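# Carry the tube rack to the desk next door

## Task

Bring the tube rack from the counter in the adjoining room over to the desk. At the end the rack must stand upright on the desk with all of its tubes seated completely in holes. It fails if the rack or any tube touches the floor. The door between the rooms swings shut on its own, but a magnetic wall holder can keep it open. It also fails if the robot tips over or ends up leaning. The result counts only if it stays in place without the robot holding it, so open the gripper and back away at the end.

## Robot and tools

ROBOT. A Hello Robot Stretch 3 with one arm: a two-wheel base, a lift on a mast, and an arm that telescopes out to the robot's right. The base is 0.33 m long and 0.34 m wide and cannot move sideways. To move the gripper forward or back, drive the base. Turns pivot about the midpoint of the drive wheels, 0.05 m behind the front edge. With the arm retracted and the wrist folded, a turn sweeps a 0.28 m radius; an unfolded, level wrist reaches beyond that. Cameras: head_camera and nav_camera sit on the head and are aimed by head_pan_rad and head_tilt_rad. wrist_camera rides on the gripper.

FRAMES. Base frame: origin on the floor between the drive wheels, x forward, y left, z up. hand_pose is given in this frame, at the point where the closed fingertips meet. Odometry frame is the base frame where the scene began. Heading is positive to the left, from -3.142 to 3.142.

execute_actions takes "actions", a list run in order. Each action is {"robot": ..., "steps": n, "until": ...}. steps is 1 to 450 at 30 per second (default 1); {"steps": n} by itself only waits. "robot" is one command, a list of up to 8 commands run one after another (with {"pause_s": s}, s at most 15, as a wait), or {"stop": true}, which brakes everything and clears the queue. A command holds "base", "joints" and/or "contact_limits". Motions keep going across later actions and while you think. An empty list just returns the current state and images. Any invalid value rejects the whole call and nothing runs.

base takes exactly one key, an offset from where the base is when that command starts: translate_m in metres, forward positive, magnitude at most 1; or rotate_rad in radians, left (counter-clockwise seen from above) positive, magnitude at most 3.2.

joints is a single dict for the one arm and head, giving absolute targets by name; unnamed joints keep their goal. Ranges: lift_m 0 to 1.1 (arm height); arm_m 0 to 0.52 (extension); wrist_yaw_rad -1.345 to 4.42 (0 along the arm, positive swings toward the front, 3.0 folds over the base); wrist_pitch_rad -1.57 to 0.451 (0 level, negative tips fingers down); wrist_roll_rad -2.911 to 2.911; gripper_m -0.089 to 0.179 (wider is higher; real fingertip gap is 0.007 m smaller near closed and 0.025 m smaller fully open; zero gap below 0.007); head_pan_rad -3.953 to 1.73 (0 forward, positive left, -1.57 looks along the arm); head_tilt_rad -1.53 to 0.419 (negative looks down).

contact_limits: {"arm_m": e}, with e a motor_effort percentage from 1 to 100, makes that arm motion stop once effort reaches about e (about -e when retracting). Lower is gentler; too low stops immediately. It applies until the next arm_m command.

until ends an action early when all its conditions hold. {"robot": {"status": "ended"}} waits until nothing reads moving and no queue runs. Fields such as lift_m, lift_m_goal, lift_m_status, base_status, x, y, heading, refusals, queue, queue_left take [op, value] with op "=", "!=", "<", "<=", ">", ">="; a status may be a word or ["!=", "moving"]. Use "any" instead of "robot" to trigger when any one motion ends.

A new command acts immediately, replacing goals it names and discarding the rest of an older queue. A queue advances only when the previous command ended "done" (or "off_target" for base or gripper); otherwise later commands are dropped.

SPEED. Fast driving (0.30 m/s, 1.9 rad/s) requires lift_m below 0.30, arm_m below 0.03 and wrist_yaw_rad above 2.54; otherwise 0.10 m/s and 0.63 rad/s.

GRIPPER. To grasp, command gripper_m smaller than the object's width (smaller squeezes harder, but the stall guard may ease off and let heavy items slip; resend a different value to re-squeeze). To release, command at least 0.02 above where the pads made contact. Neither reading nor "done" proves a hold; check the images.

SELF-COLLISION. Fold or unfold the wrist only with lift_m between 0.32 and 0.95, wrist_pitch_rad -0.4, roll near 0; once folded, the lift may drop to 0.25. With yaw below -0.4, keep pitch at -0.5 or lower.

RESULTS. base_status shows progress as (moved of goal); joint_goals, joint_status, measured_speeds, refusals, queue (idle/running/done/dropped/stopped) and queue_left. Status words: moving, done, off_target (came to rest short, may still push), contact_stop (lift or arm hit something and went slack), time_out, stopped, not_commanded, torque_fault (a wrist servo went limp for 10 s after hard effort). "refused:" and "dropped:" lines name the goal and reason, counting from 0. robot.on_its_own reports goals changed by the robot, slack or switched-off joints, unusual rest efforts, and base tilt of 3 degrees or more. lidar_m: 12 distances in 30-degree sectors starting straight ahead, counter-clockwise, in a plane 0.17 m up; blind to glass. wrist_depth_mm and head_depth_mm: 7x7 median depths in mm. motor_effort in percent with peak in brackets; positive pushes toward higher values. base_tilt in degrees, forward and right positive.

zoom_image: {"camera": one of head_camera, nav_camera, wrist_camera, "region": [x0, y0, x1, y1]} in pixels of that camera's latest image, top-left origin, at most 504 by 504.

finished_scene: {"scene": n} with the current scene number; irreversible. Let every motion finish first, since braking afterward may leave things short.

AVOID. Pushing hard on fixed objects with the gripper higher than about 0.45 m, pushing again after a contact_stop, and driving while holding or pressing on something immovable: all can tip the robot. If it snags or leans, reverse the last move in small steps, free the gripper, and lower lift_m to about 0.2 if still tipped. Avoid drops, slams, hard hits and torque faults. Loose objects may occasionally get nudged by outside forces.

Each tool is called after ">>>" as name(argument=value, ...) on one line, values as JSON.

## Session

>>> execute_actions(actions=[])

Scene clock: 0.00 s.
robot.base_odometry: x=+0.000 y=+0.000 heading=+0.000 (m, m, rad; robot's odometry frame)
robot.turned_by_wheels: +0.000 (rad since the last result)
robot.turned_by_imu: +0.000 (rad since the last result)
robot.base_tilt: forward=+2.5 right=-0.6 (deg)
robot.lidar_m: 0.80 0.98 0.94 0.94 1.16 2.53 2.71 1.37 1.58 1.21 0.87 0.79
robot.head_depth_mm: 728 721 715 707 704 699 692 / 755 747 742 734 728 722 717 / 784 776 767 761 757 750 744 / 815 807 800 795 786 779 769 / 849 837 832 823 815 810 804 / 884 878 872 857 850 844 833 / 925 915 903 897 887 876 870
robot.base_status: not_commanded
robot.joint_positions: lift_m=+0.546 arm_m=-0.003 wrist_yaw_rad=+2.955 wrist_pitch_rad=-0.507 wrist_roll_rad=-0.007 gripper_m=+0.037 head_pan_rad=+0.012 head_tilt_rad=-0.024
robot.joint_goals: lift_m=+0.546 arm_m=-0.003 wrist_yaw_rad=+2.955 wrist_pitch_rad=-0.507 wrist_roll_rad=-0.007 gripper_m=+0.037 head_pan_rad=+0.012 head_tilt_rad=-0.024
robot.joint_status: lift_m=not_commanded arm_m=not_commanded wrist_yaw_rad=not_commanded wrist_pitch_rad=not_commanded wrist_roll_rad=not_commanded gripper_m=not_commanded head_pan_rad=not_commanded head_tilt_rad=not_commanded
robot.measured_speeds: translate_m=+0.000 rotate_rad=+0.000 lift_m=+0.000 arm_m=+0.000 wrist_yaw_rad=+0.000 wrist_pitch_rad=+0.000 wrist_roll_rad=+0.000 head_pan_rad=+0.000 head_tilt_rad=+0.000
robot: refusals=0 queue=idle queue_left=0
robot.motor_effort: left_wheel=+0 right_wheel=+0 lift_m=+26 arm_m=+1 wrist_yaw_rad=+0 wrist_pitch_rad=+10 wrist_roll_rad=+0 gripper_m=-1 head_pan_rad=+0 head_tilt_rad=+1 (%)
robot.hand_pose: x=+0.0183 y=+0.0665 z=+0.5394 quat_wxyz=(+0.240, +0.695, +0.114, +0.668) (m; robot's base frame)
robot.wrist_depth_mm: - - 958 902 860 835 776 / - - - - 961 910 877 / - - - - - - 948 / - - - - - - - / 885 879 920 888 907 894 894 / 770 741 - 765 789 749 755 / 680 676 652 670 668 670 681
pictures: head_camera (sideways: a quarter turn clockwise sets it upright), nav_camera (sideways: a quarter turn counterclockwise sets it upright), wrist_camera
Images, in order (width x height): head_camera 896x504, nav_camera 672x504, wrist_camera 644x364.

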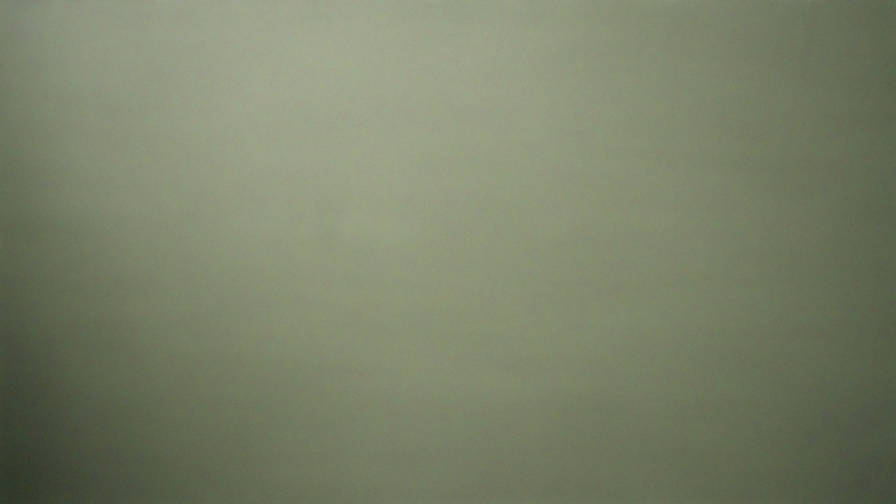

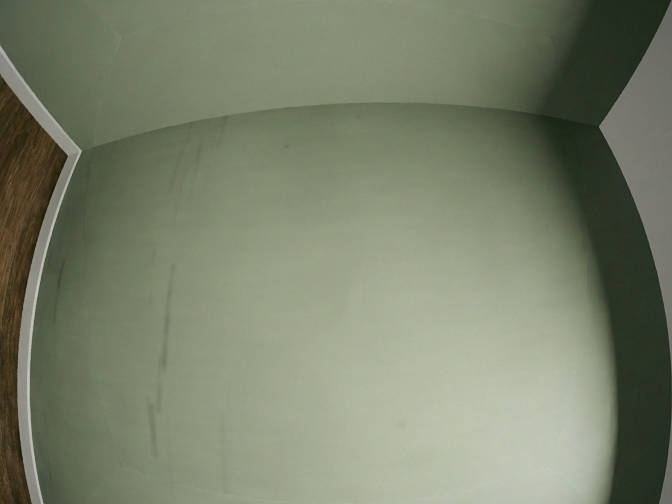

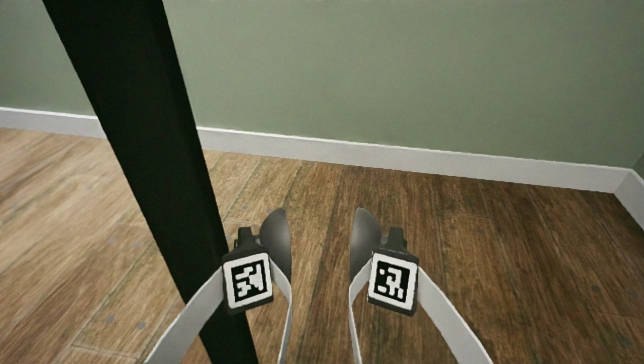

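>>> execute_actions(actions=[{"robot":{"joints":{"head_pan_rad":-3.0,"head_tilt_rad":-0.5}},"steps":200,"until":{"robot":{"status":"ended"}}}])

>>> execute_actions(actions=[{"robot":{"joints":{"head_pan_rad":-1.6,"head_tilt_rad":-0.5}},"steps":200,"until":{"robot":{"status":"ended"}}}])

>>> execute_actions(actions=[{"robot":{"joints":{"head_pan_rad":1.7,"head_tilt_rad":-0.5}},"steps":200,"until":{"robot":{"status":"ended"}}}])

Scene clock: 5.13 s.
robot.base_odometry: x=+0.000 y=+0.000 heading=+0.000 (m, m, rad; robot's odometry frame)
robot.turned_by_wheels: +0.000 (rad since the last result)
robot.turned_by_imu: -0.001 (rad since the last result)
robot.base_tilt: forward=+2.5 right=-0.6 (deg)
robot.lidar_m: 0.80 0.99 0.94 0.94 1.16 2.53 2.71 1.38 1.58 1.21 0.87 0.79
robot.head_depth_mm: 2543 2720 2856 3046 2246 1706 1396 / 2653 2811 3015 3107 2237 1707 1383 / 2811 2999 3190 3211 2188 1698 1370 / 2846 3030 3323 3115 2182 1691 1375 / 2440 2633 2891 2894 2169 1678 1355 / 2128 2289 2426 2584 2143 1667 1355 / 1878 1985 2118 1346 2128 1659 1350
robot.base_status: not_commanded
robot.joint_positions: lift_m=+0.546 arm_m=-0.003 wrist_yaw_rad=+2.955 wrist_pitch_rad=-0.507 wrist_roll_rad=-0.007 gripper_m=+0.037 head_pan_rad=-2.993 head_tilt_rad=-0.494
robot.joint_goals: lift_m=+0.546 arm_m=-0.003 wrist_yaw_rad=+2.955 wrist_pitch_rad=-0.507 wrist_roll_rad=-0.007 gripper_m=+0.037 head_pan_rad=-3.000 head_tilt_rad=-0.500
robot.joint_status: lift_m=not_commanded arm_m=not_commanded wrist_yaw_rad=not_commanded wrist_pitch_rad=not_commanded wrist_roll_rad=not_commanded gripper_m=not_commanded head_pan_rad=done head_tilt_rad=done
robot.measured_speeds: translate_m=+0.000 rotate_rad=+0.000 lift_m=+0.000 arm_m=+0.000 wrist_yaw_rad=+0.000 wrist_pitch_rad=+0.000 wrist_roll_rad=+0.000 head_pan_rad=+0.000 head_tilt_rad=+0.000
robot: refusals=0 queue=done queue_left=0
robot.motor_effort: left_wheel=+0(0) right_wheel=+0(0) lift_m=+26(26) arm_m=+0(0) wrist_yaw_rad=+0(0) wrist_pitch_rad=+9(9) wrist_roll_rad=+0(0) gripper_m=+0(1) head_pan_rad=-3(36) head_tilt_rad=-1(20) (%)
robot.hand_pose: x=+0.0183 y=+0.0665 z=+0.5394 quat_wxyz=(+0.240, +0.695, +0.114, +0.668) (m; robot's base frame)
robot.wrist_depth_mm: - - 936 907 855 826 767 / - - - - 947 888 840 / - - - - - - 930 / - - - - - - - / 896 878 929 914 902 885 880 / 779 764 - 765 786 762 756 / 666 663 648 670 664 679 660
pictures: head_camera (sideways: a quarter turn clockwise sets it upright), nav_camera (sideways: a quarter turn counterclockwise sets it upright), wrist_camera
Images, in order (width x height): head_camera 896x504, nav_camera 672x504, wrist_camera 644x364.

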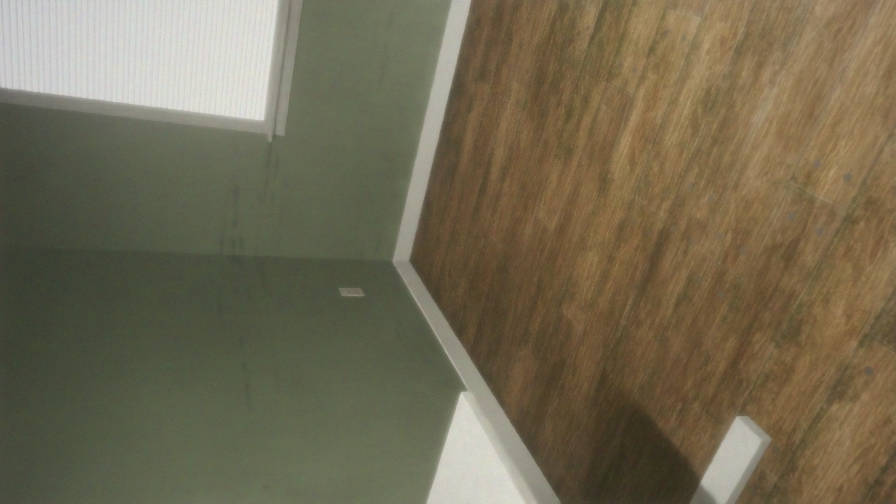

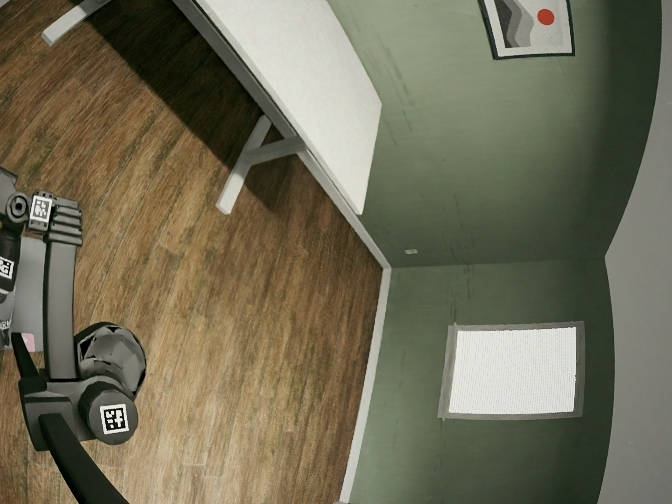

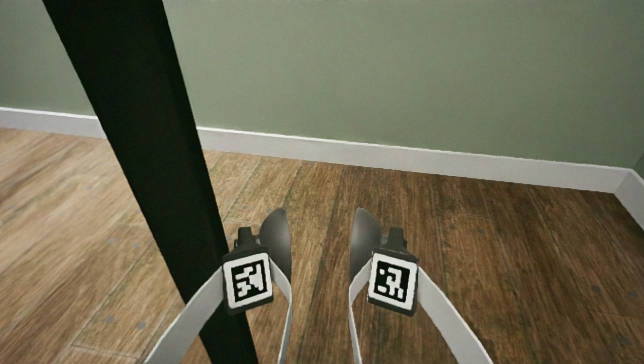

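Scene clock: 6.40 s.
robot.base_odometry: x=+0.000 y=+0.000 heading=+0.000 (m, m, rad; robot's odometry frame)
robot.turned_by_wheels: +0.000 (rad since the last result)
robot.turned_by_imu: +0.000 (rad since the last result)
robot.base_tilt: forward=+2.4 right=-0.5 (deg)
robot.lidar_m: 0.80 0.98 0.94 0.95 1.17 2.53 2.72 1.38 1.58 1.21 0.87 0.79
robot.head_depth_mm: 1286 1374 1482 1430 995 1701 1383 / 1326 1424 1523 1422 1027 1708 1379 / 1370 1467 1590 1395 1071 1688 1374 / 1411 1510 1646 1388 1064 1683 1361 / 1456 1571 1699 1365 1107 1585 1361 / 1373 1472 1566 1584 1677 1660 1354 / 1157 1218 1288 1362 1419 1505 1341
robot.base_status: not_commanded
robot.joint_positions: lift_m=+0.546 arm_m=-0.003 wrist_yaw_rad=+2.955 wrist_pitch_rad=-0.507 wrist_roll_rad=-0.007 gripper_m=+0.037 head_pan_rad=-1.607 head_tilt_rad=-0.494
robot.joint_goals: lift_m=+0.546 arm_m=-0.003 wrist_yaw_rad=+2.955 wrist_pitch_rad=-0.507 wrist_roll_rad=-0.007 gripper_m=+0.037 head_pan_rad=-1.600 head_tilt_rad=-0.500
robot.joint_status: lift_m=not_commanded arm_m=not_commanded wrist_yaw_rad=not_commanded wrist_pitch_rad=not_commanded wrist_roll_rad=not_commanded gripper_m=not_commanded head_pan_rad=done head_tilt_rad=done
robot.measured_speeds: translate_m=+0.000 rotate_rad=+0.000 lift_m=+0.000 arm_m=+0.000 wrist_yaw_rad=+0.000 wrist_pitch_rad=+0.000 wrist_roll_rad=+0.000 head_pan_rad=+0.000 head_tilt_rad=+0.000
robot: refusals=0 queue=done queue_left=0
robot.motor_effort: left_wheel=+0(0) right_wheel=+0(0) lift_m=+26(26) arm_m=+0(0) wrist_yaw_rad=-1(0) wrist_pitch_rad=+9(9) wrist_roll_rad=+0(0) gripper_m=+0(1) head_pan_rad=+3(34) head_tilt_rad=-2(2) (%)
robot.hand_pose: x=+0.0183 y=+0.0665 z=+0.5394 quat_wxyz=(+0.240, +0.695, +0.114, +0.668) (m; robot's base frame)
robot.wrist_depth_mm: - - 951 895 879 824 792 / - - - - 947 880 826 / - - - - - - 932 / - - - - - - - / 892 900 942 904 901 882 897 / 771 774 - 754 777 753 772 / 670 656 644 681 669 671 673
pictures: head_camera (sideways: a quarter turn clockwise sets it upright), nav_camera (sideways: a quarter turn counterclockwise sets it upright), wrist_camera
Images, in order (width x height): head_camera 896x504, nav_camera 672x504, wrist_camera 644x364.

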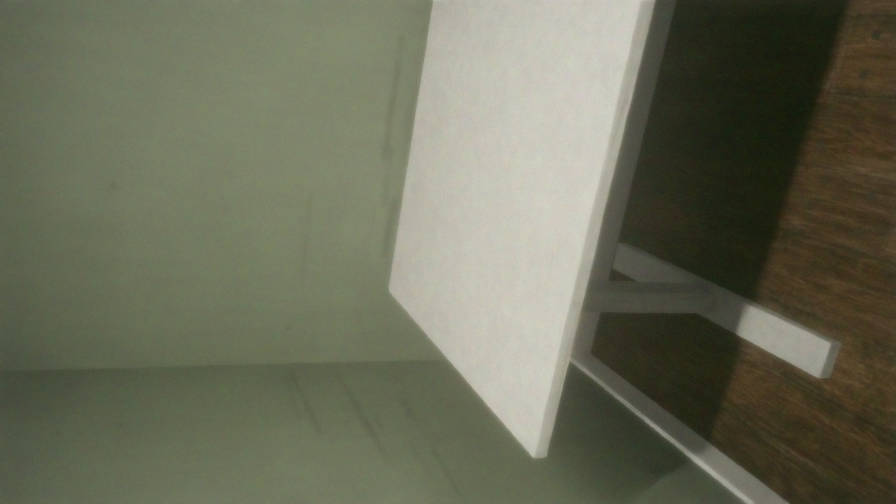

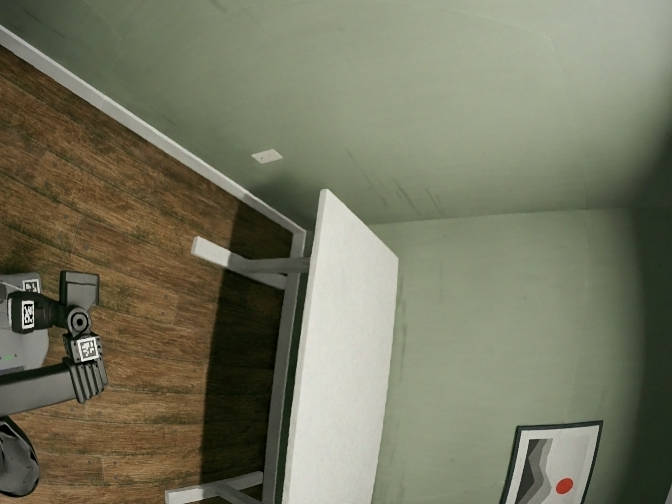

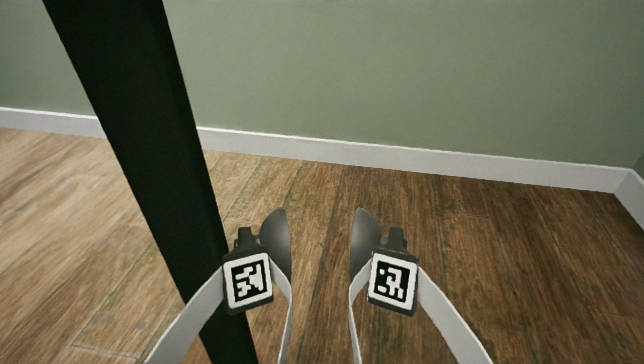

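Scene clock: 8.50 s.
robot.base_odometry: x=+0.000 y=+0.000 heading=+0.000 (m, m, rad; robot's odometry frame)
robot.turned_by_wheels: +0.000 (rad since the last result)
robot.turned_by_imu: -0.001 (rad since the last result)
robot.base_tilt: forward=+2.5 right=-0.5 (deg)
robot.lidar_m: 0.80 0.98 0.94 0.95 1.16 2.53 2.71 1.38 1.58 1.21 0.87 0.79
robot.head_depth_mm: 759 808 861 923 1002 1088 1194 / 794 845 905 974 1057 1159 1273 / 830 885 957 1037 1126 1239 1313 / 868 933 1007 1099 1201 1331 1364 / 912 983 1067 1169 1291 1435 1360 / 960 1041 1137 1249 1392 1529 1354 / 1021 1105 1209 1332 1481 1590 -
robot.base_status: not_commanded
robot.joint_positions: lift_m=+0.546 arm_m=-0.003 wrist_yaw_rad=+2.955 wrist_pitch_rad=-0.507 wrist_roll_rad=-0.007 gripper_m=+0.037 head_pan_rad=+1.693 head_tilt_rad=-0.494
robot.joint_goals: lift_m=+0.546 arm_m=-0.003 wrist_yaw_rad=+2.955 wrist_pitch_rad=-0.507 wrist_roll_rad=-0.007 gripper_m=+0.037 head_pan_rad=+1.700 head_tilt_rad=-0.500
robot.joint_status: lift_m=not_commanded arm_m=not_commanded wrist_yaw_rad=not_commanded wrist_pitch_rad=not_commanded wrist_roll_rad=not_commanded gripper_m=not_commanded head_pan_rad=done head_tilt_rad=done
robot.measured_speeds: translate_m=+0.000 rotate_rad=+0.000 lift_m=+0.000 arm_m=+0.000 wrist_yaw_rad=+0.000 wrist_pitch_rad=+0.000 wrist_roll_rad=+0.000 head_pan_rad=+0.000 head_tilt_rad=+0.000
robot: refusals=0 queue=done queue_left=0
robot.motor_effort: left_wheel=+0(0) right_wheel=+0(0) lift_m=+26(26) arm_m=+0(1) wrist_yaw_rad=+0(1) wrist_pitch_rad=+9(9) wrist_roll_rad=+0(0) gripper_m=+0(0) head_pan_rad=+3(36) head_tilt_rad=-2(2) (%)
robot.hand_pose: x=+0.0183 y=+0.0665 z=+0.5394 quat_wxyz=(+0.240, +0.695, +0.114, +0.668) (m; robot's base frame)
robot.wrist_depth_mm: - - 937 895 851 838 769 / - - - - 939 877 863 / - - - - - - 940 / - - - - - - - / 893 904 907 881 911 887 879 / 772 773 - 759 771 764 764 / 674 668 650 668 671 665 673
pictures: head_camera (sideways: a quarter turn clockwise sets it upright), nav_camera (sideways: a quarter turn counterclockwise sets it upright), wrist_camera
Images, in order (width x height): head_camera 896x504, nav_camera 672x504, wrist_camera 644x364.

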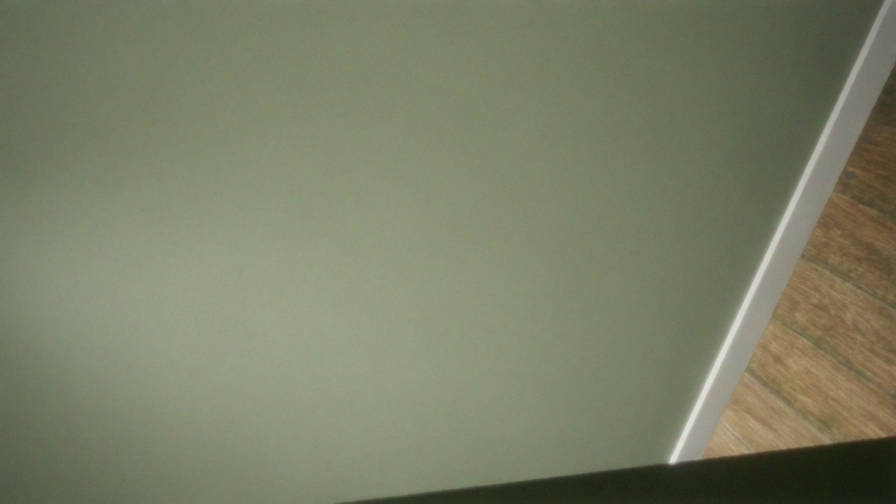

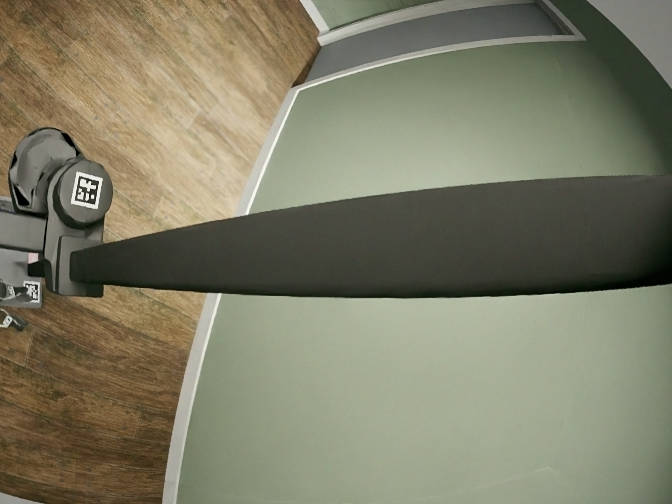

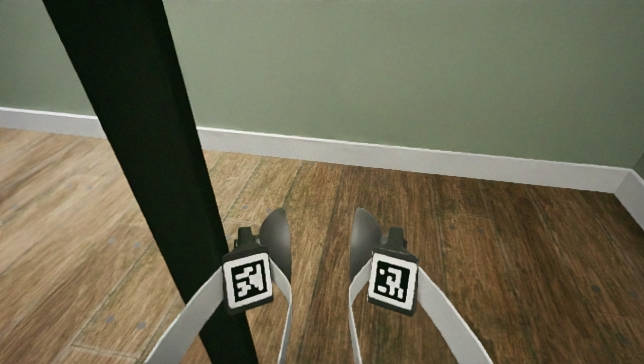

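>>> execute_actions(actions=[{"robot":[{"joints":{"lift_m":0.25,"head_pan_rad":-0.6,"head_tilt_rad":-0.4}},{"base":{"rotate_rad":2.88}}],"steps":300,"until":{"robot":{"status":"ended"}}}])

Scene clock: 18.17 s.
robot.base_odometry: x=+0.000 y=+0.000 heading=+2.880 (m, m, rad; robot's odometry frame)
robot.turned_by_wheels: +2.880 (rad since the last result)
robot.turned_by_imu: +2.881 (rad since the last result)
robot.base_tilt: forward=+2.5 right=-0.4 (deg)
robot.lidar_m: 2.97 2.07 1.37 1.23 1.04 0.81 0.79 0.84 0.96 0.94 1.01 1.47
robot.head_depth_mm: 1072 1106 1145 1185 1228 1278 1325 / 1201 1256 1296 1349 1407 1470 1435 / 1375 1432 1508 1565 1649 1693 1457 / 1608 1685 1773 1883 2003 1833 1469 / 2100 2231 2395 2572 2355 1818 1452 / 2536 2665 2889 3072 2448 1807 1446 / 2526 2714 2845 3086 2441 1810 1444
robot.base_status: done (rotate_rad +2.8799 of +2.8800)
robot.joint_positions: lift_m=+0.250 arm_m=-0.003 wrist_yaw_rad=+2.955 wrist_pitch_rad=-0.508 wrist_roll_rad=-0.007 gripper_m=+0.037 head_pan_rad=-0.593 head_tilt_rad=-0.408
robot.joint_goals: lift_m=+0.250 arm_m=-0.003 wrist_yaw_rad=+2.955 wrist_pitch_rad=-0.508 wrist_roll_rad=-0.007 gripper_m=+0.037 head_pan_rad=-0.600 head_tilt_rad=-0.400
robot.joint_status: lift_m=done arm_m=not_commanded wrist_yaw_rad=not_commanded wrist_pitch_rad=not_commanded wrist_roll_rad=not_commanded gripper_m=not_commanded head_pan_rad=done head_tilt_rad=done
robot.measured_speeds: translate_m=+0.000 rotate_rad=+0.000 lift_m=+0.000 arm_m=+0.000 wrist_yaw_rad=+0.000 wrist_pitch_rad=+0.000 wrist_roll_rad=+0.000 head_pan_rad=+0.000 head_tilt_rad=+0.000
robot: refusals=0 queue=done queue_left=0
robot.motor_effort: left_wheel=-4(12) right_wheel=+2(9) lift_m=+22(27) arm_m=+0(0) wrist_yaw_rad=+0(1) wrist_pitch_rad=+10(10) wrist_roll_rad=+0(0) gripper_m=+0(0) head_pan_rad=-3(36) head_tilt_rad=+4(10) (%)
robot.hand_pose: x=+0.0182 y=+0.0663 z=+0.2433 quat_wxyz=(+0.241, +0.695, +0.114, +0.667) (m; robot's base frame)
robot.wrist_depth_mm: - - - - - - - / 923 - - - - - - / 771 - 761 768 770 754 755 / 596 598 603 602 600 605 599 / 502 502 518 521 506 507 505 / 459 - - - 438 429 430 / - - - - 377 376 378
pictures: head_camera (sideways: a quarter turn clockwise sets it upright), nav_camera (sideways: a quarter turn counterclockwise sets it upright), wrist_camera
Images, in order (width x height): head_camera 896x504, nav_camera 672x504, wrist_camera 644x364.

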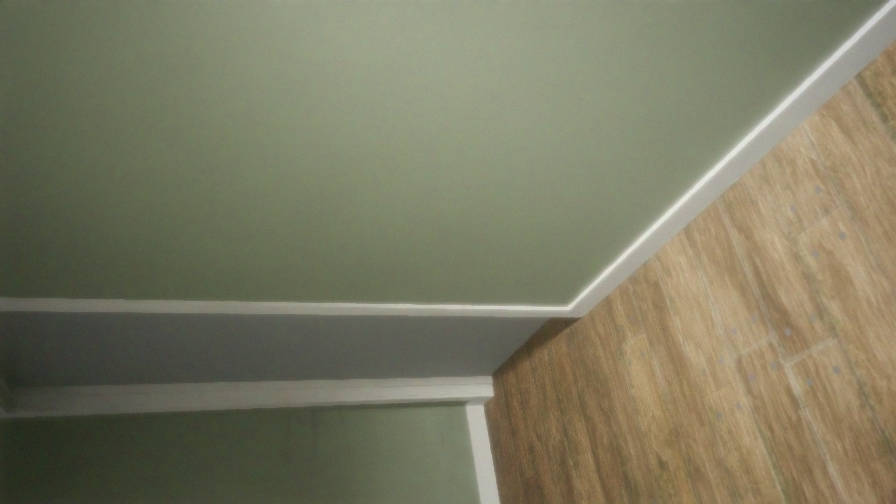

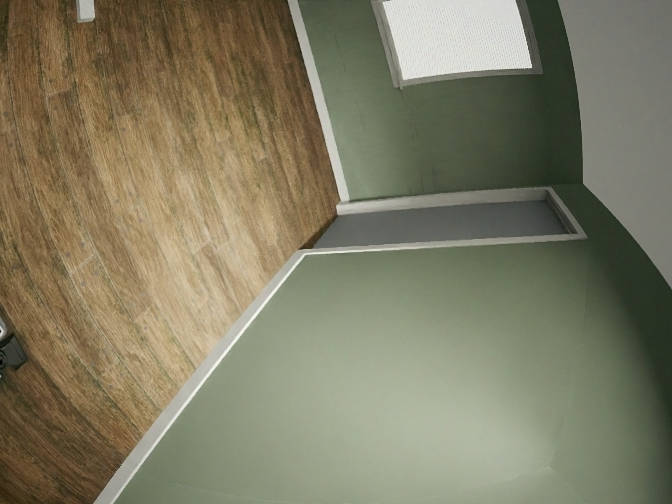

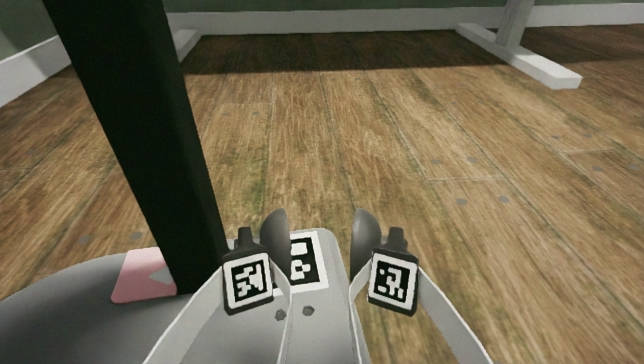

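>>> execute_actions(actions=[{"robot":[{"base":{"translate_m":1.0},"joints":{"head_pan_rad":-1.4,"head_tilt_rad":-0.4}},{"base":{"translate_m":0.8}}],"steps":400,"until":{"robot":{"status":"ended"}}}])

Scene clock: 30.47 s.
robot.base_odometry: x=-1.739 y=+0.466 heading=+2.880 (m, m, rad; robot's odometry frame)
robot.turned_by_wheels: +0.000 (rad since the last result)
robot.turned_by_imu: +0.004 (rad since the last result)
robot.base_tilt: forward=+2.4 right=-0.5 (deg)
robot.lidar_m: 1.19 1.27 1.44 1.42 1.36 2.24 2.57 1.43 1.12 1.09 1.26 1.21
robot.head_depth_mm: 893 947 1006 1068 1143 1227 1324 / 909 970 1022 1092 1168 1266 1352 / 991 1051 1058 1136 1214 1291 1379 / 1033 1097 1166 1254 1340 1461 1456 / 1061 1124 1199 1293 1382 1500 1458 / 1085 1153 1234 1321 1424 1553 1447 / 1111 1189 1269 1371 1480 1630 1433
robot.base_status: done (translate_m +0.8000 of +0.8000)
robot.joint_positions: lift_m=+0.250 arm_m=-0.003 wrist_yaw_rad=+2.955 wrist_pitch_rad=-0.508 wrist_roll_rad=-0.007 gripper_m=+0.037 head_pan_rad=-1.393 head_tilt_rad=-0.408
robot.joint_goals: lift_m=+0.250 arm_m=-0.003 wrist_yaw_rad=+2.955 wrist_pitch_rad=-0.508 wrist_roll_rad=-0.007 gripper_m=+0.037 head_pan_rad=-1.400 head_tilt_rad=-0.400
robot.joint_status: lift_m=done arm_m=not_commanded wrist_yaw_rad=not_commanded wrist_pitch_rad=not_commanded wrist_roll_rad=not_commanded gripper_m=not_commanded head_pan_rad=done head_tilt_rad=done
robot.measured_speeds: translate_m=+0.000 rotate_rad=+0.000 lift_m=+0.000 arm_m=+0.000 wrist_yaw_rad=+0.000 wrist_pitch_rad=+0.000 wrist_roll_rad=+0.000 head_pan_rad=+0.000 head_tilt_rad=+0.000
robot: refusals=0 queue=done queue_left=0
robot.motor_effort: left_wheel=-4(11) right_wheel=+2(7) lift_m=+22(22) arm_m=+0(0) wrist_yaw_rad=-1(0) wrist_pitch_rad=+10(10) wrist_roll_rad=+0(0) gripper_m=+0(0) head_pan_rad=-3(34) head_tilt_rad=+3(3) (%)
robot.hand_pose: x=+0.0182 y=+0.0663 z=+0.2432 quat_wxyz=(+0.241, +0.695, +0.114, +0.667) (m; robot's base frame)
robot.wrist_depth_mm: - - - - - - - / - - - - - - - / 760 - 755 758 756 746 756 / 599 604 608 616 607 608 595 / 510 502 519 520 504 503 499 / 456 - - - 445 427 426 / - - - - 374 374 376
pictures: head_camera (sideways: a quarter turn clockwise sets it upright), nav_camera (sideways: a quarter turn counterclockwise sets it upright), wrist_camera
Images, in order (width x height): head_camera 896x504, nav_camera 672x504, wrist_camera 644x364.

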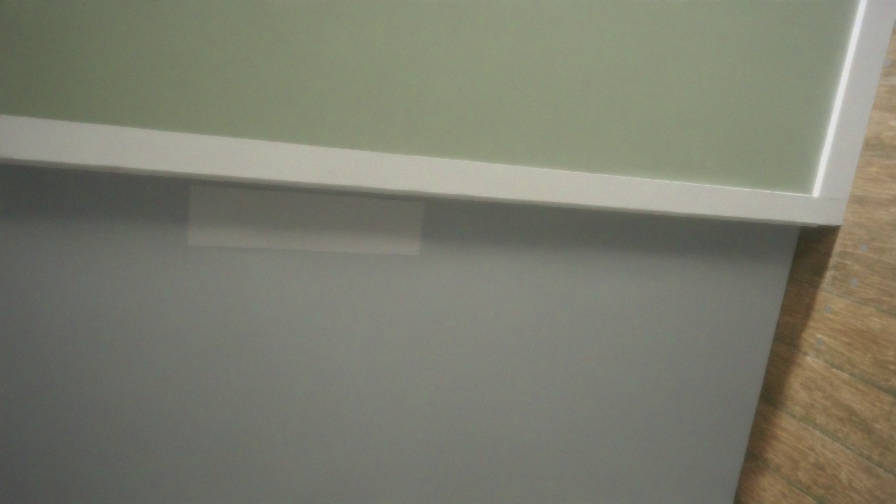

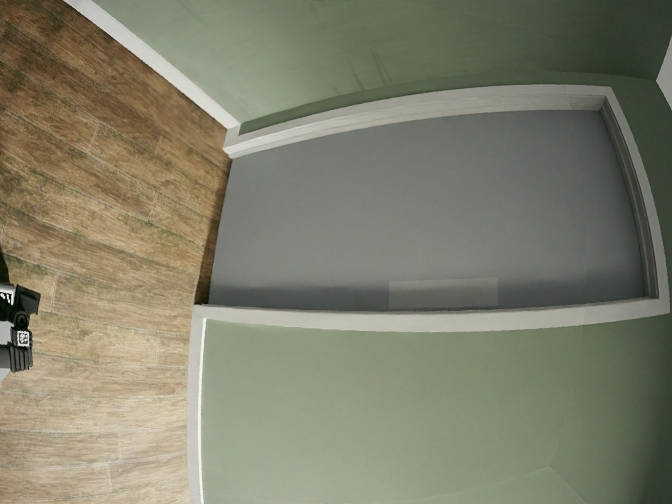

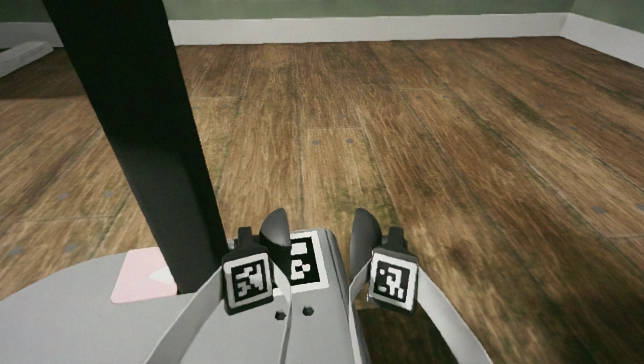

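>>> execute_actions(actions=[{"robot":[{"base":{"translate_m":0.5},"joints":{"head_pan_rad":0,"head_tilt_rad":-0.7}},{"base":{"rotate_rad":-1.571}},{"base":{"translate_m":0.75}}],"steps":400,"until":{"robot":{"status":"ended"}}}])

Scene clock: 45.93 s.
robot.base_odometry: x=-2.028 y=+1.320 heading=+1.309 (m, m, rad; robot's odometry frame)
robot.turned_by_wheels: -1.571 (rad since the last result)
robot.turned_by_imu: -1.570 (rad since the last result)
robot.base_tilt: forward=+2.4 right=-0.4 (deg)
robot.lidar_m: 0.49 0.53 0.62 0.61 0.66 0.99 2.11 2.26 3.17 1.13 0.58 0.50
robot.head_depth_mm: 369 408 458 524 608 728 902 / 371 413 463 529 617 741 920 / 374 417 469 535 627 753 943 / 378 421 473 542 634 765 959 / 382 424 478 549 645 779 981 / 385 428 483 555 653 792 1007 / 388 432 489 564 663 806 1024
robot.base_status: done (translate_m +0.7500 of +0.7500)
robot.joint_positions: lift_m=+0.250 arm_m=-0.003 wrist_yaw_rad=+2.955 wrist_pitch_rad=-0.508 wrist_roll_rad=-0.007 gripper_m=+0.037 head_pan_rad=-0.007 head_tilt_rad=-0.693
robot.joint_goals: lift_m=+0.250 arm_m=-0.003 wrist_yaw_rad=+2.955 wrist_pitch_rad=-0.508 wrist_roll_rad=-0.007 gripper_m=+0.037 head_pan_rad=+0.000 head_tilt_rad=-0.700
robot.joint_status: lift_m=done arm_m=not_commanded wrist_yaw_rad=not_commanded wrist_pitch_rad=not_commanded wrist_roll_rad=not_commanded gripper_m=not_commanded head_pan_rad=done head_tilt_rad=done
robot.measured_speeds: translate_m=+0.000 rotate_rad=+0.000 lift_m=+0.000 arm_m=+0.000 wrist_yaw_rad=+0.000 wrist_pitch_rad=+0.000 wrist_roll_rad=+0.000 head_pan_rad=+0.000 head_tilt_rad=+0.000
robot: refusals=0 queue=done queue_left=0
robot.motor_effort: left_wheel=+4(16) right_wheel=-2(8) lift_m=+22(22) arm_m=+0(0) wrist_yaw_rad=+0(0) wrist_pitch_rad=+10(10) wrist_roll_rad=+0(0) gripper_m=+1(0) head_pan_rad=+2(35) head_tilt_rad=-3(18) (%)
robot.hand_pose: x=+0.0182 y=+0.0663 z=+0.2432 quat_wxyz=(+0.241, +0.695, +0.114, +0.667) (m; robot's base frame)
robot.wrist_depth_mm: 574 - 584 597 610 595 478 / 621 - 642 653 673 643 513 / 679 - 694 697 712 628 530 / 601 602 601 604 596 595 536 / 505 501 518 523 506 498 493 / 458 - - - 440 426 426 / - - - - 374 375 374
pictures: head_camera (sideways: a quarter turn clockwise sets it upright), nav_camera (sideways: a quarter turn counterclockwise sets it upright), wrist_camera
Images, in order (width x height): head_camera 896x504, nav_camera 672x504, wrist_camera 644x364.

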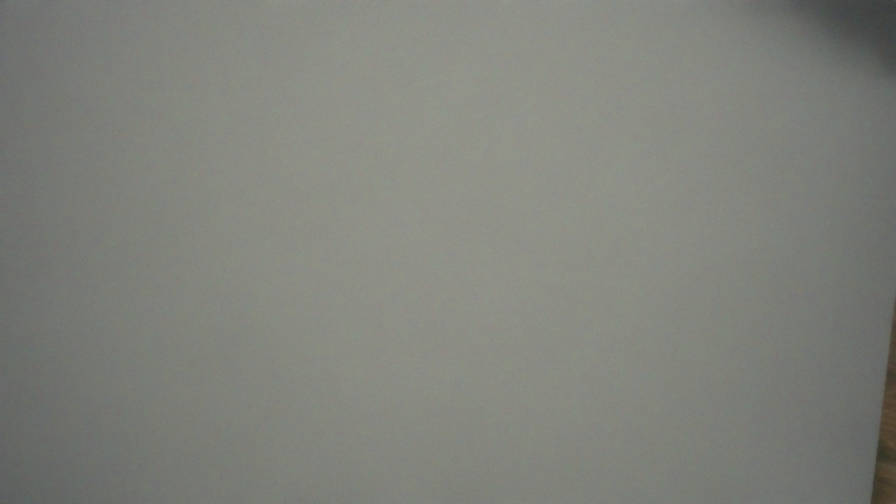

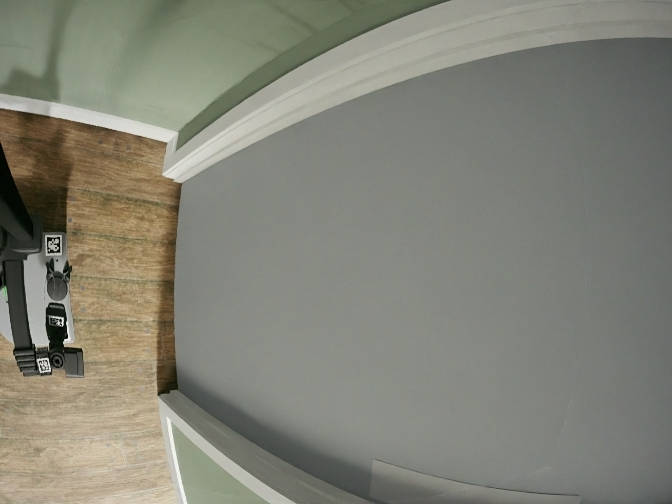

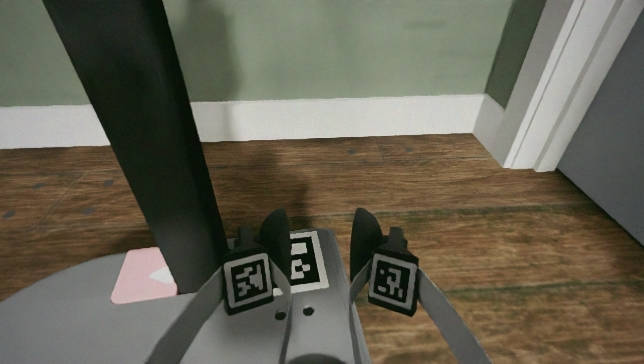

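>>> execute_actions(actions=[{"robot":[{"base":{"translate_m":0.36}},{"joints":{"lift_m":0.31}},{"base":{"translate_m":0.5}}],"steps":400,"until":{"robot":{"status":"ended"}}}])

Scene clock: 59.63 s.
robot.base_odometry: x=-1.805 y=+2.150 heading=+1.309 (m, m, rad; robot's odometry frame)
robot.turned_by_wheels: +0.000 (rad since the last result)
robot.turned_by_imu: -0.142 (rad since the last result)
robot.base_tilt: forward=+2.4 right=-0.5 (deg)
robot.lidar_m: - - 0.15 0.21 0.59 0.79 2.05 2.61 3.33 0.25 0.15 -
robot.head_depth_mm: - - - - - - - / - - - - - - - / - - - - - - - / - - - - - - - / - - - - - - - / - - - - - - - / - - - - - - -
robot.base_status: done (translate_m +0.4999 of +0.5000)
robot.joint_positions: lift_m=+0.310 arm_m=-0.003 wrist_yaw_rad=+2.958 wrist_pitch_rad=-0.511 wrist_roll_rad=-0.006 gripper_m=+0.037 head_pan_rad=+0.021 head_tilt_rad=-0.697
robot.joint_goals: lift_m=+0.310 arm_m=-0.003 wrist_yaw_rad=+2.958 wrist_pitch_rad=-0.511 wrist_roll_rad=-0.006 gripper_m=+0.037 head_pan_rad=+0.000 head_tilt_rad=-0.700
robot.joint_status: lift_m=done arm_m=not_commanded wrist_yaw_rad=not_commanded wrist_pitch_rad=not_commanded wrist_roll_rad=not_commanded gripper_m=not_commanded head_pan_rad=done head_tilt_rad=done
robot.measured_speeds: translate_m=+0.000 rotate_rad=+0.000 lift_m=+0.000 arm_m=+0.000 wrist_yaw_rad=+0.000 wrist_pitch_rad=+0.000 wrist_roll_rad=+0.000 head_pan_rad=+0.000 head_tilt_rad=+0.000
robot: refusals=0 queue=done queue_left=0
robot.motor_effort: left_wheel=+13(100) right_wheel=+5(53) lift_m=+25(31) arm_m=+1(0) wrist_yaw_rad=-4(15) wrist_pitch_rad=+12(13) wrist_roll_rad=-1(1) gripper_m=+2(1) head_pan_rad=-9(13) head_tilt_rad=-1(3) (%)
robot.hand_pose: x=+0.0174 y=+0.0661 z=+0.3025 quat_wxyz=(+0.241, +0.695, +0.116, +0.667) (m; robot's base frame)
robot.wrist_depth_mm: 493 - 423 289 127 82 60 / 530 - 574 320 133 84 61 / 591 - 625 357 138 86 62 / 637 657 671 399 144 88 64 / 577 575 595 481 138 91 65 / 500 516 - - 130 94 66 / 441 - - - 186 95 68
pictures: head_camera (sideways: a quarter turn clockwise sets it upright), nav_camera (sideways: a quarter turn counterclockwise sets it upright), wrist_camera
Images, in order (width x height): head_camera 896x504, nav_camera 672x504, wrist_camera 644x364.

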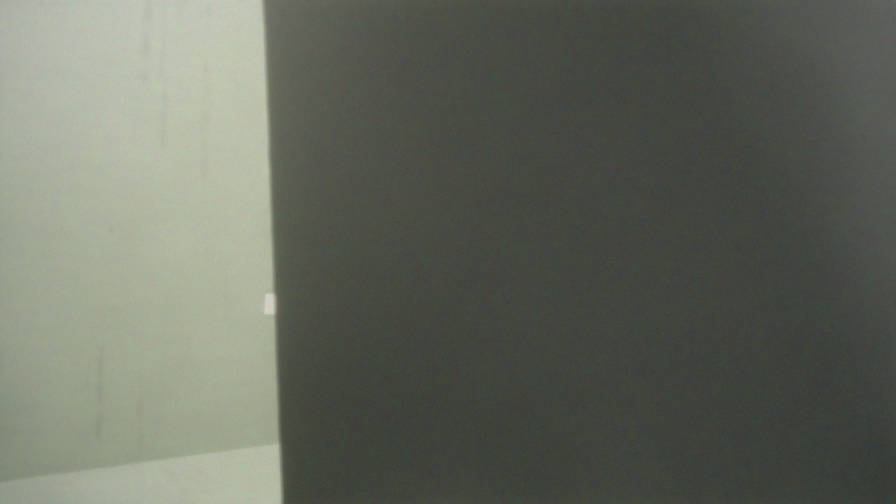

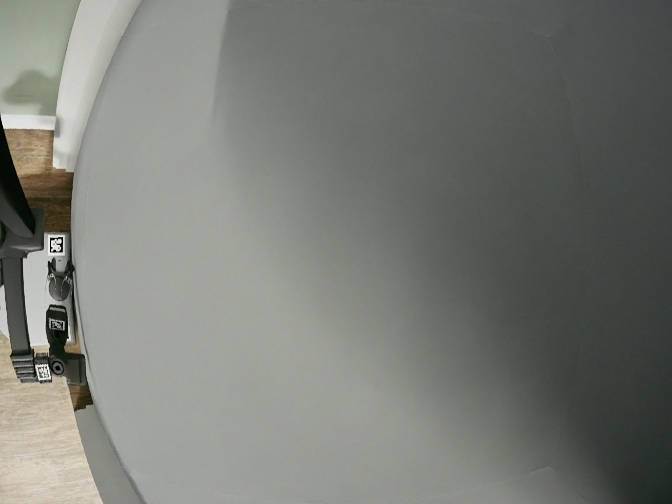

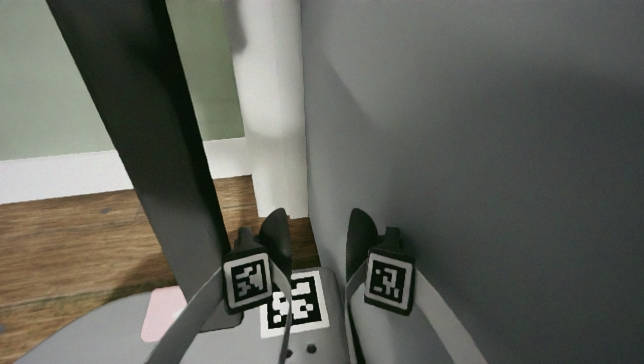

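>>> execute_actions(actions=[{"robot":[{"base":{"translate_m":-0.05}},{"base":{"rotate_rad":0.16}},{"base":{"translate_m":0.2},"joints":{"head_tilt_rad":-1.2}}],"steps":400,"until":{"robot":{"status":"ended"}}}])

Scene clock: 73.77 s.
robot.base_odometry: x=-1.798 y=+2.301 heading=+1.469 (m, m, rad; robot's odometry frame)
robot.turned_by_wheels: +0.161 (rad since the last result)
robot.turned_by_imu: +0.013 (rad since the last result)
robot.base_tilt: forward=+2.4 right=-0.5 (deg)
robot.lidar_m: - - 0.15 0.19 0.59 0.79 2.13 2.63 3.33 0.21 0.15 -
robot.head_depth_mm: - - - - - 1153 1119 / - - - - - 1166 1115 / - - - - - - - / - - - - - - - / - - - - - - - / - - - - - 1137 - / - - - - - 1138 1123
robot.base_status: off_target (translate_m +0.1998 of +0.2000)
robot.joint_positions: lift_m=+0.310 arm_m=-0.003 wrist_yaw_rad=+2.968 wrist_pitch_rad=-0.511 wrist_roll_rad=-0.006 gripper_m=+0.037 head_pan_rad=-0.005 head_tilt_rad=-1.226
robot.joint_goals: lift_m=+0.310 arm_m=-0.003 wrist_yaw_rad=+2.968 wrist_pitch_rad=-0.511 wrist_roll_rad=-0.006 gripper_m=+0.037 head_pan_rad=+0.000 head_tilt_rad=-1.200
robot.joint_status: lift_m=done arm_m=not_commanded wrist_yaw_rad=not_commanded wrist_pitch_rad=not_commanded wrist_roll_rad=not_commanded gripper_m=not_commanded head_pan_rad=done head_tilt_rad=off_target
robot.measured_speeds: translate_m=+0.000 rotate_rad=+0.000 lift_m=+0.000 arm_m=+0.000 wrist_yaw_rad=+0.000 wrist_pitch_rad=+0.000 wrist_roll_rad=+0.000 head_pan_rad=+0.000 head_tilt_rad=+0.000
robot: refusals=0 queue=dropped queue_left=0
robot.on_its_own: left_wheel is at rest, and its effort (+55) is outside its rest range (-18 to +18)
robot.motor_effort: left_wheel=+55(72) right_wheel=+16(32) lift_m=+26(27) arm_m=+1(1) wrist_yaw_rad=-12(15) wrist_pitch_rad=+12(13) wrist_roll_rad=-1(1) gripper_m=+3(3) head_pan_rad=+2(9) head_tilt_rad=+10(26) (%)
robot.hand_pose: x=+0.0153 y=+0.0664 z=+0.3023 quat_wxyz=(+0.237, +0.695, +0.120, +0.668) (m; robot's base frame)
robot.wrist_depth_mm: 504 - 512 302 122 77 56 / 534 - 559 332 127 78 57 / 588 - 625 368 132 80 58 / 632 646 678 420 138 82 59 / 586 578 - 508 133 84 60 / 492 513 - - 123 87 61 / 445 - - - 175 89 62
pictures: head_camera (sideways: a quarter turn clockwise sets it upright), nav_camera (sideways: a quarter turn counterclockwise sets it upright), wrist_camera
Images, in order (width x height): head_camera 896x504, nav_camera 672x504, wrist_camera 644x364.

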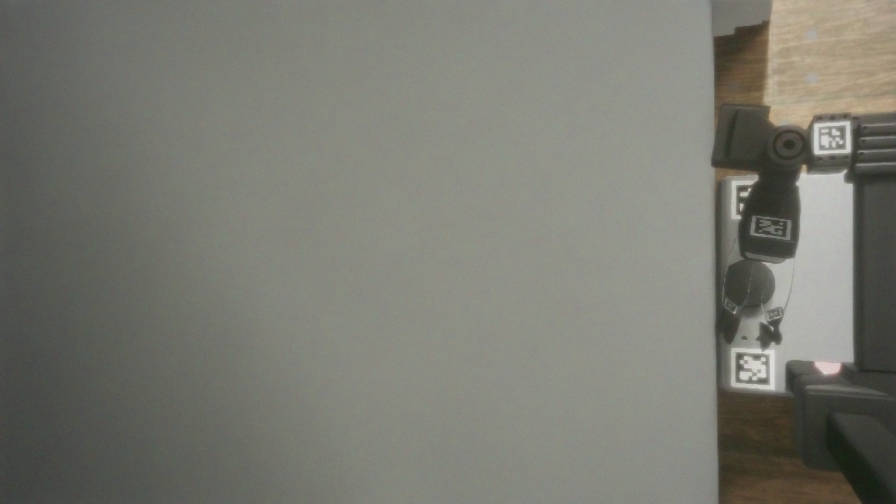

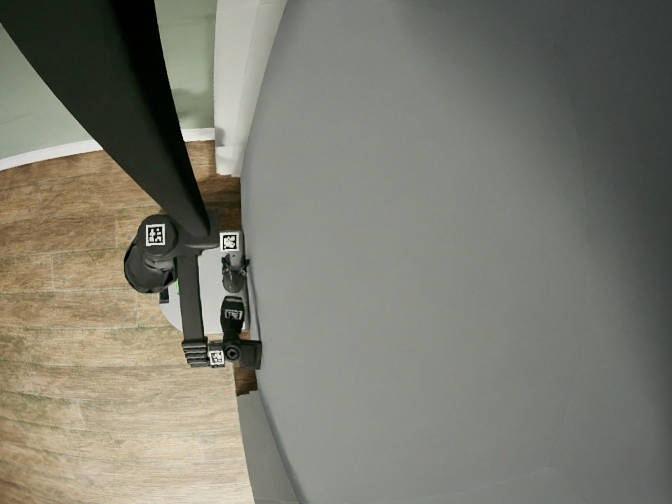

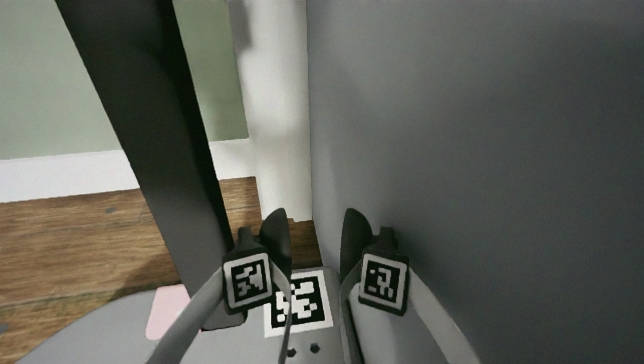

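>>> execute_actions(actions=[{"robot":[{"base":{"translate_m":-0.45},"joints":{"head_tilt_rad":-1.1}},{"base":{"rotate_rad":-0.45}},{"base":{"translate_m":0.28}},{"base":{"rotate_rad":0.5}}],"steps":450,"until":{"robot":{"status":"ended"}}}])

Scene clock: 97.27 s.
robot.base_odometry: x=-1.697 y=+2.091 heading=+1.519 (m, m, rad; robot's odometry frame)
robot.turned_by_wheels: +0.049 (rad since the last result)
robot.turned_by_imu: +0.044 (rad since the last result)
robot.base_tilt: forward=+2.5 right=-0.4 (deg)
robot.lidar_m: 0.25 0.26 0.37 0.68 0.72 1.01 2.35 2.40 3.17 0.58 0.34 0.26
robot.head_depth_mm: - - 307 395 591 920 1116 / - - 309 398 597 1123 1122 / - - 311 401 604 1160 1135 / - - 307 403 612 1157 1125 / - - 309 407 617 1156 1121 / - - 311 409 624 1146 1103 / - - 313 413 633 1154 1085
robot.base_status: done (rotate_rad +0.4998 of +0.5000)
robot.joint_positions: lift_m=+0.310 arm_m=-0.003 wrist_yaw_rad=+2.956 wrist_pitch_rad=-0.511 wrist_roll_rad=-0.006 gripper_m=+0.037 head_pan_rad=-0.005 head_tilt_rad=-1.100
robot.joint_goals: lift_m=+0.310 arm_m=-0.003 wrist_yaw_rad=+2.956 wrist_pitch_rad=-0.511 wrist_roll_rad=-0.006 gripper_m=+0.037 head_pan_rad=+0.000 head_tilt_rad=-1.100
robot.joint_status: lift_m=done arm_m=not_commanded wrist_yaw_rad=not_commanded wrist_pitch_rad=not_commanded wrist_roll_rad=not_commanded gripper_m=not_commanded head_pan_rad=done head_tilt_rad=done
robot.measured_speeds: translate_m=+0.000 rotate_rad=+0.000 lift_m=+0.000 arm_m=+0.000 wrist_yaw_rad=+0.000 wrist_pitch_rad=+0.000 wrist_roll_rad=+0.000 head_pan_rad=+0.000 head_tilt_rad=+0.000
robot: refusals=0 queue=done queue_left=0
robot.motor_effort: left_wheel=-4(55) right_wheel=+3(17) lift_m=+26(26) arm_m=+1(1) wrist_yaw_rad=-1(12) wrist_pitch_rad=+12(12) wrist_roll_rad=-1(1) gripper_m=+0(4) head_pan_rad=+2(2) head_tilt_rad=+1(27) (%)
robot.hand_pose: x=+0.0178 y=+0.0659 z=+0.3023 quat_wxyz=(+0.241, +0.696, +0.116, +0.667) (m; robot's base frame)
robot.wrist_depth_mm: 598 - 643 668 528 351 252 / 655 - 693 728 565 357 255 / 715 - 764 780 609 361 261 / 701 694 697 687 636 373 264 / 574 583 602 579 554 380 269 / 502 509 - 507 502 386 272 / 444 - - - 432 375 276
pictures: head_camera (sideways: a quarter turn clockwise sets it upright), nav_camera (sideways: a quarter turn counterclockwise sets it upright), wrist_camera
Images, in order (width x height): head_camera 896x504, nav_camera 672x504, wrist_camera 644x364.

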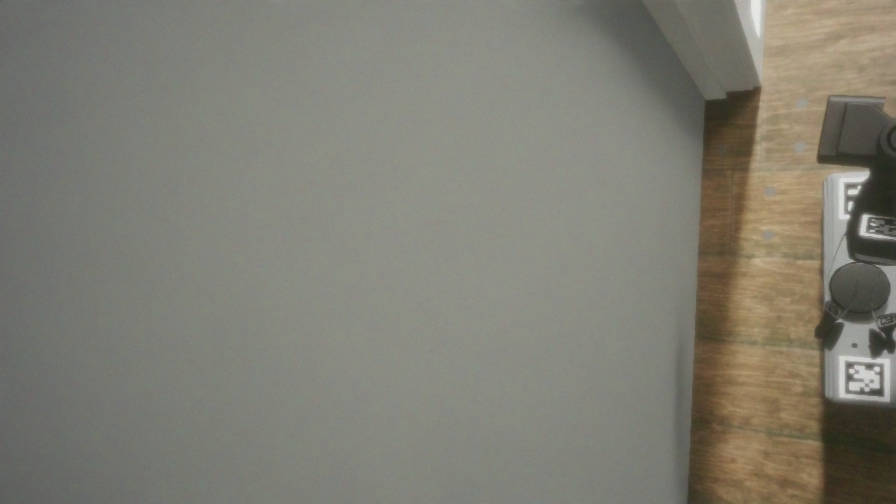

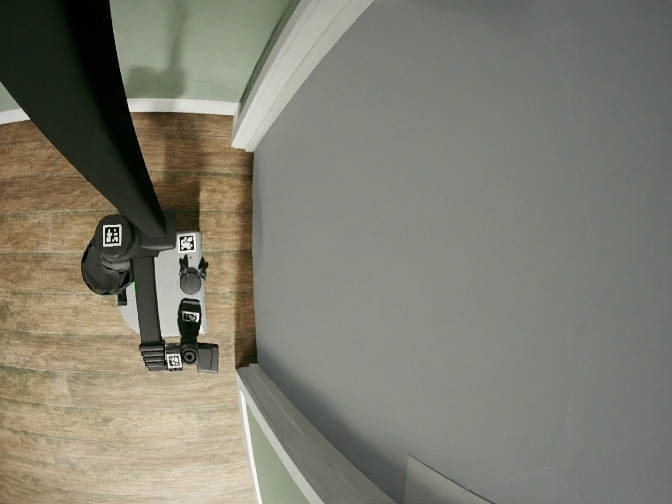

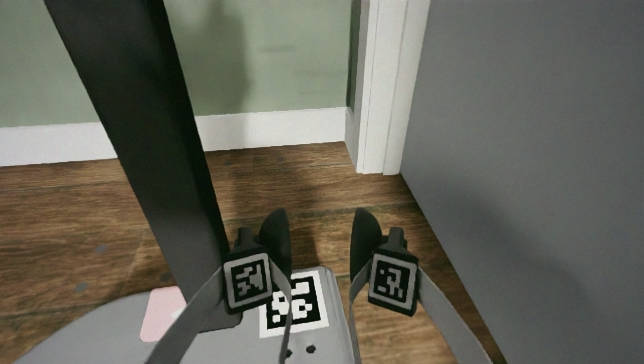

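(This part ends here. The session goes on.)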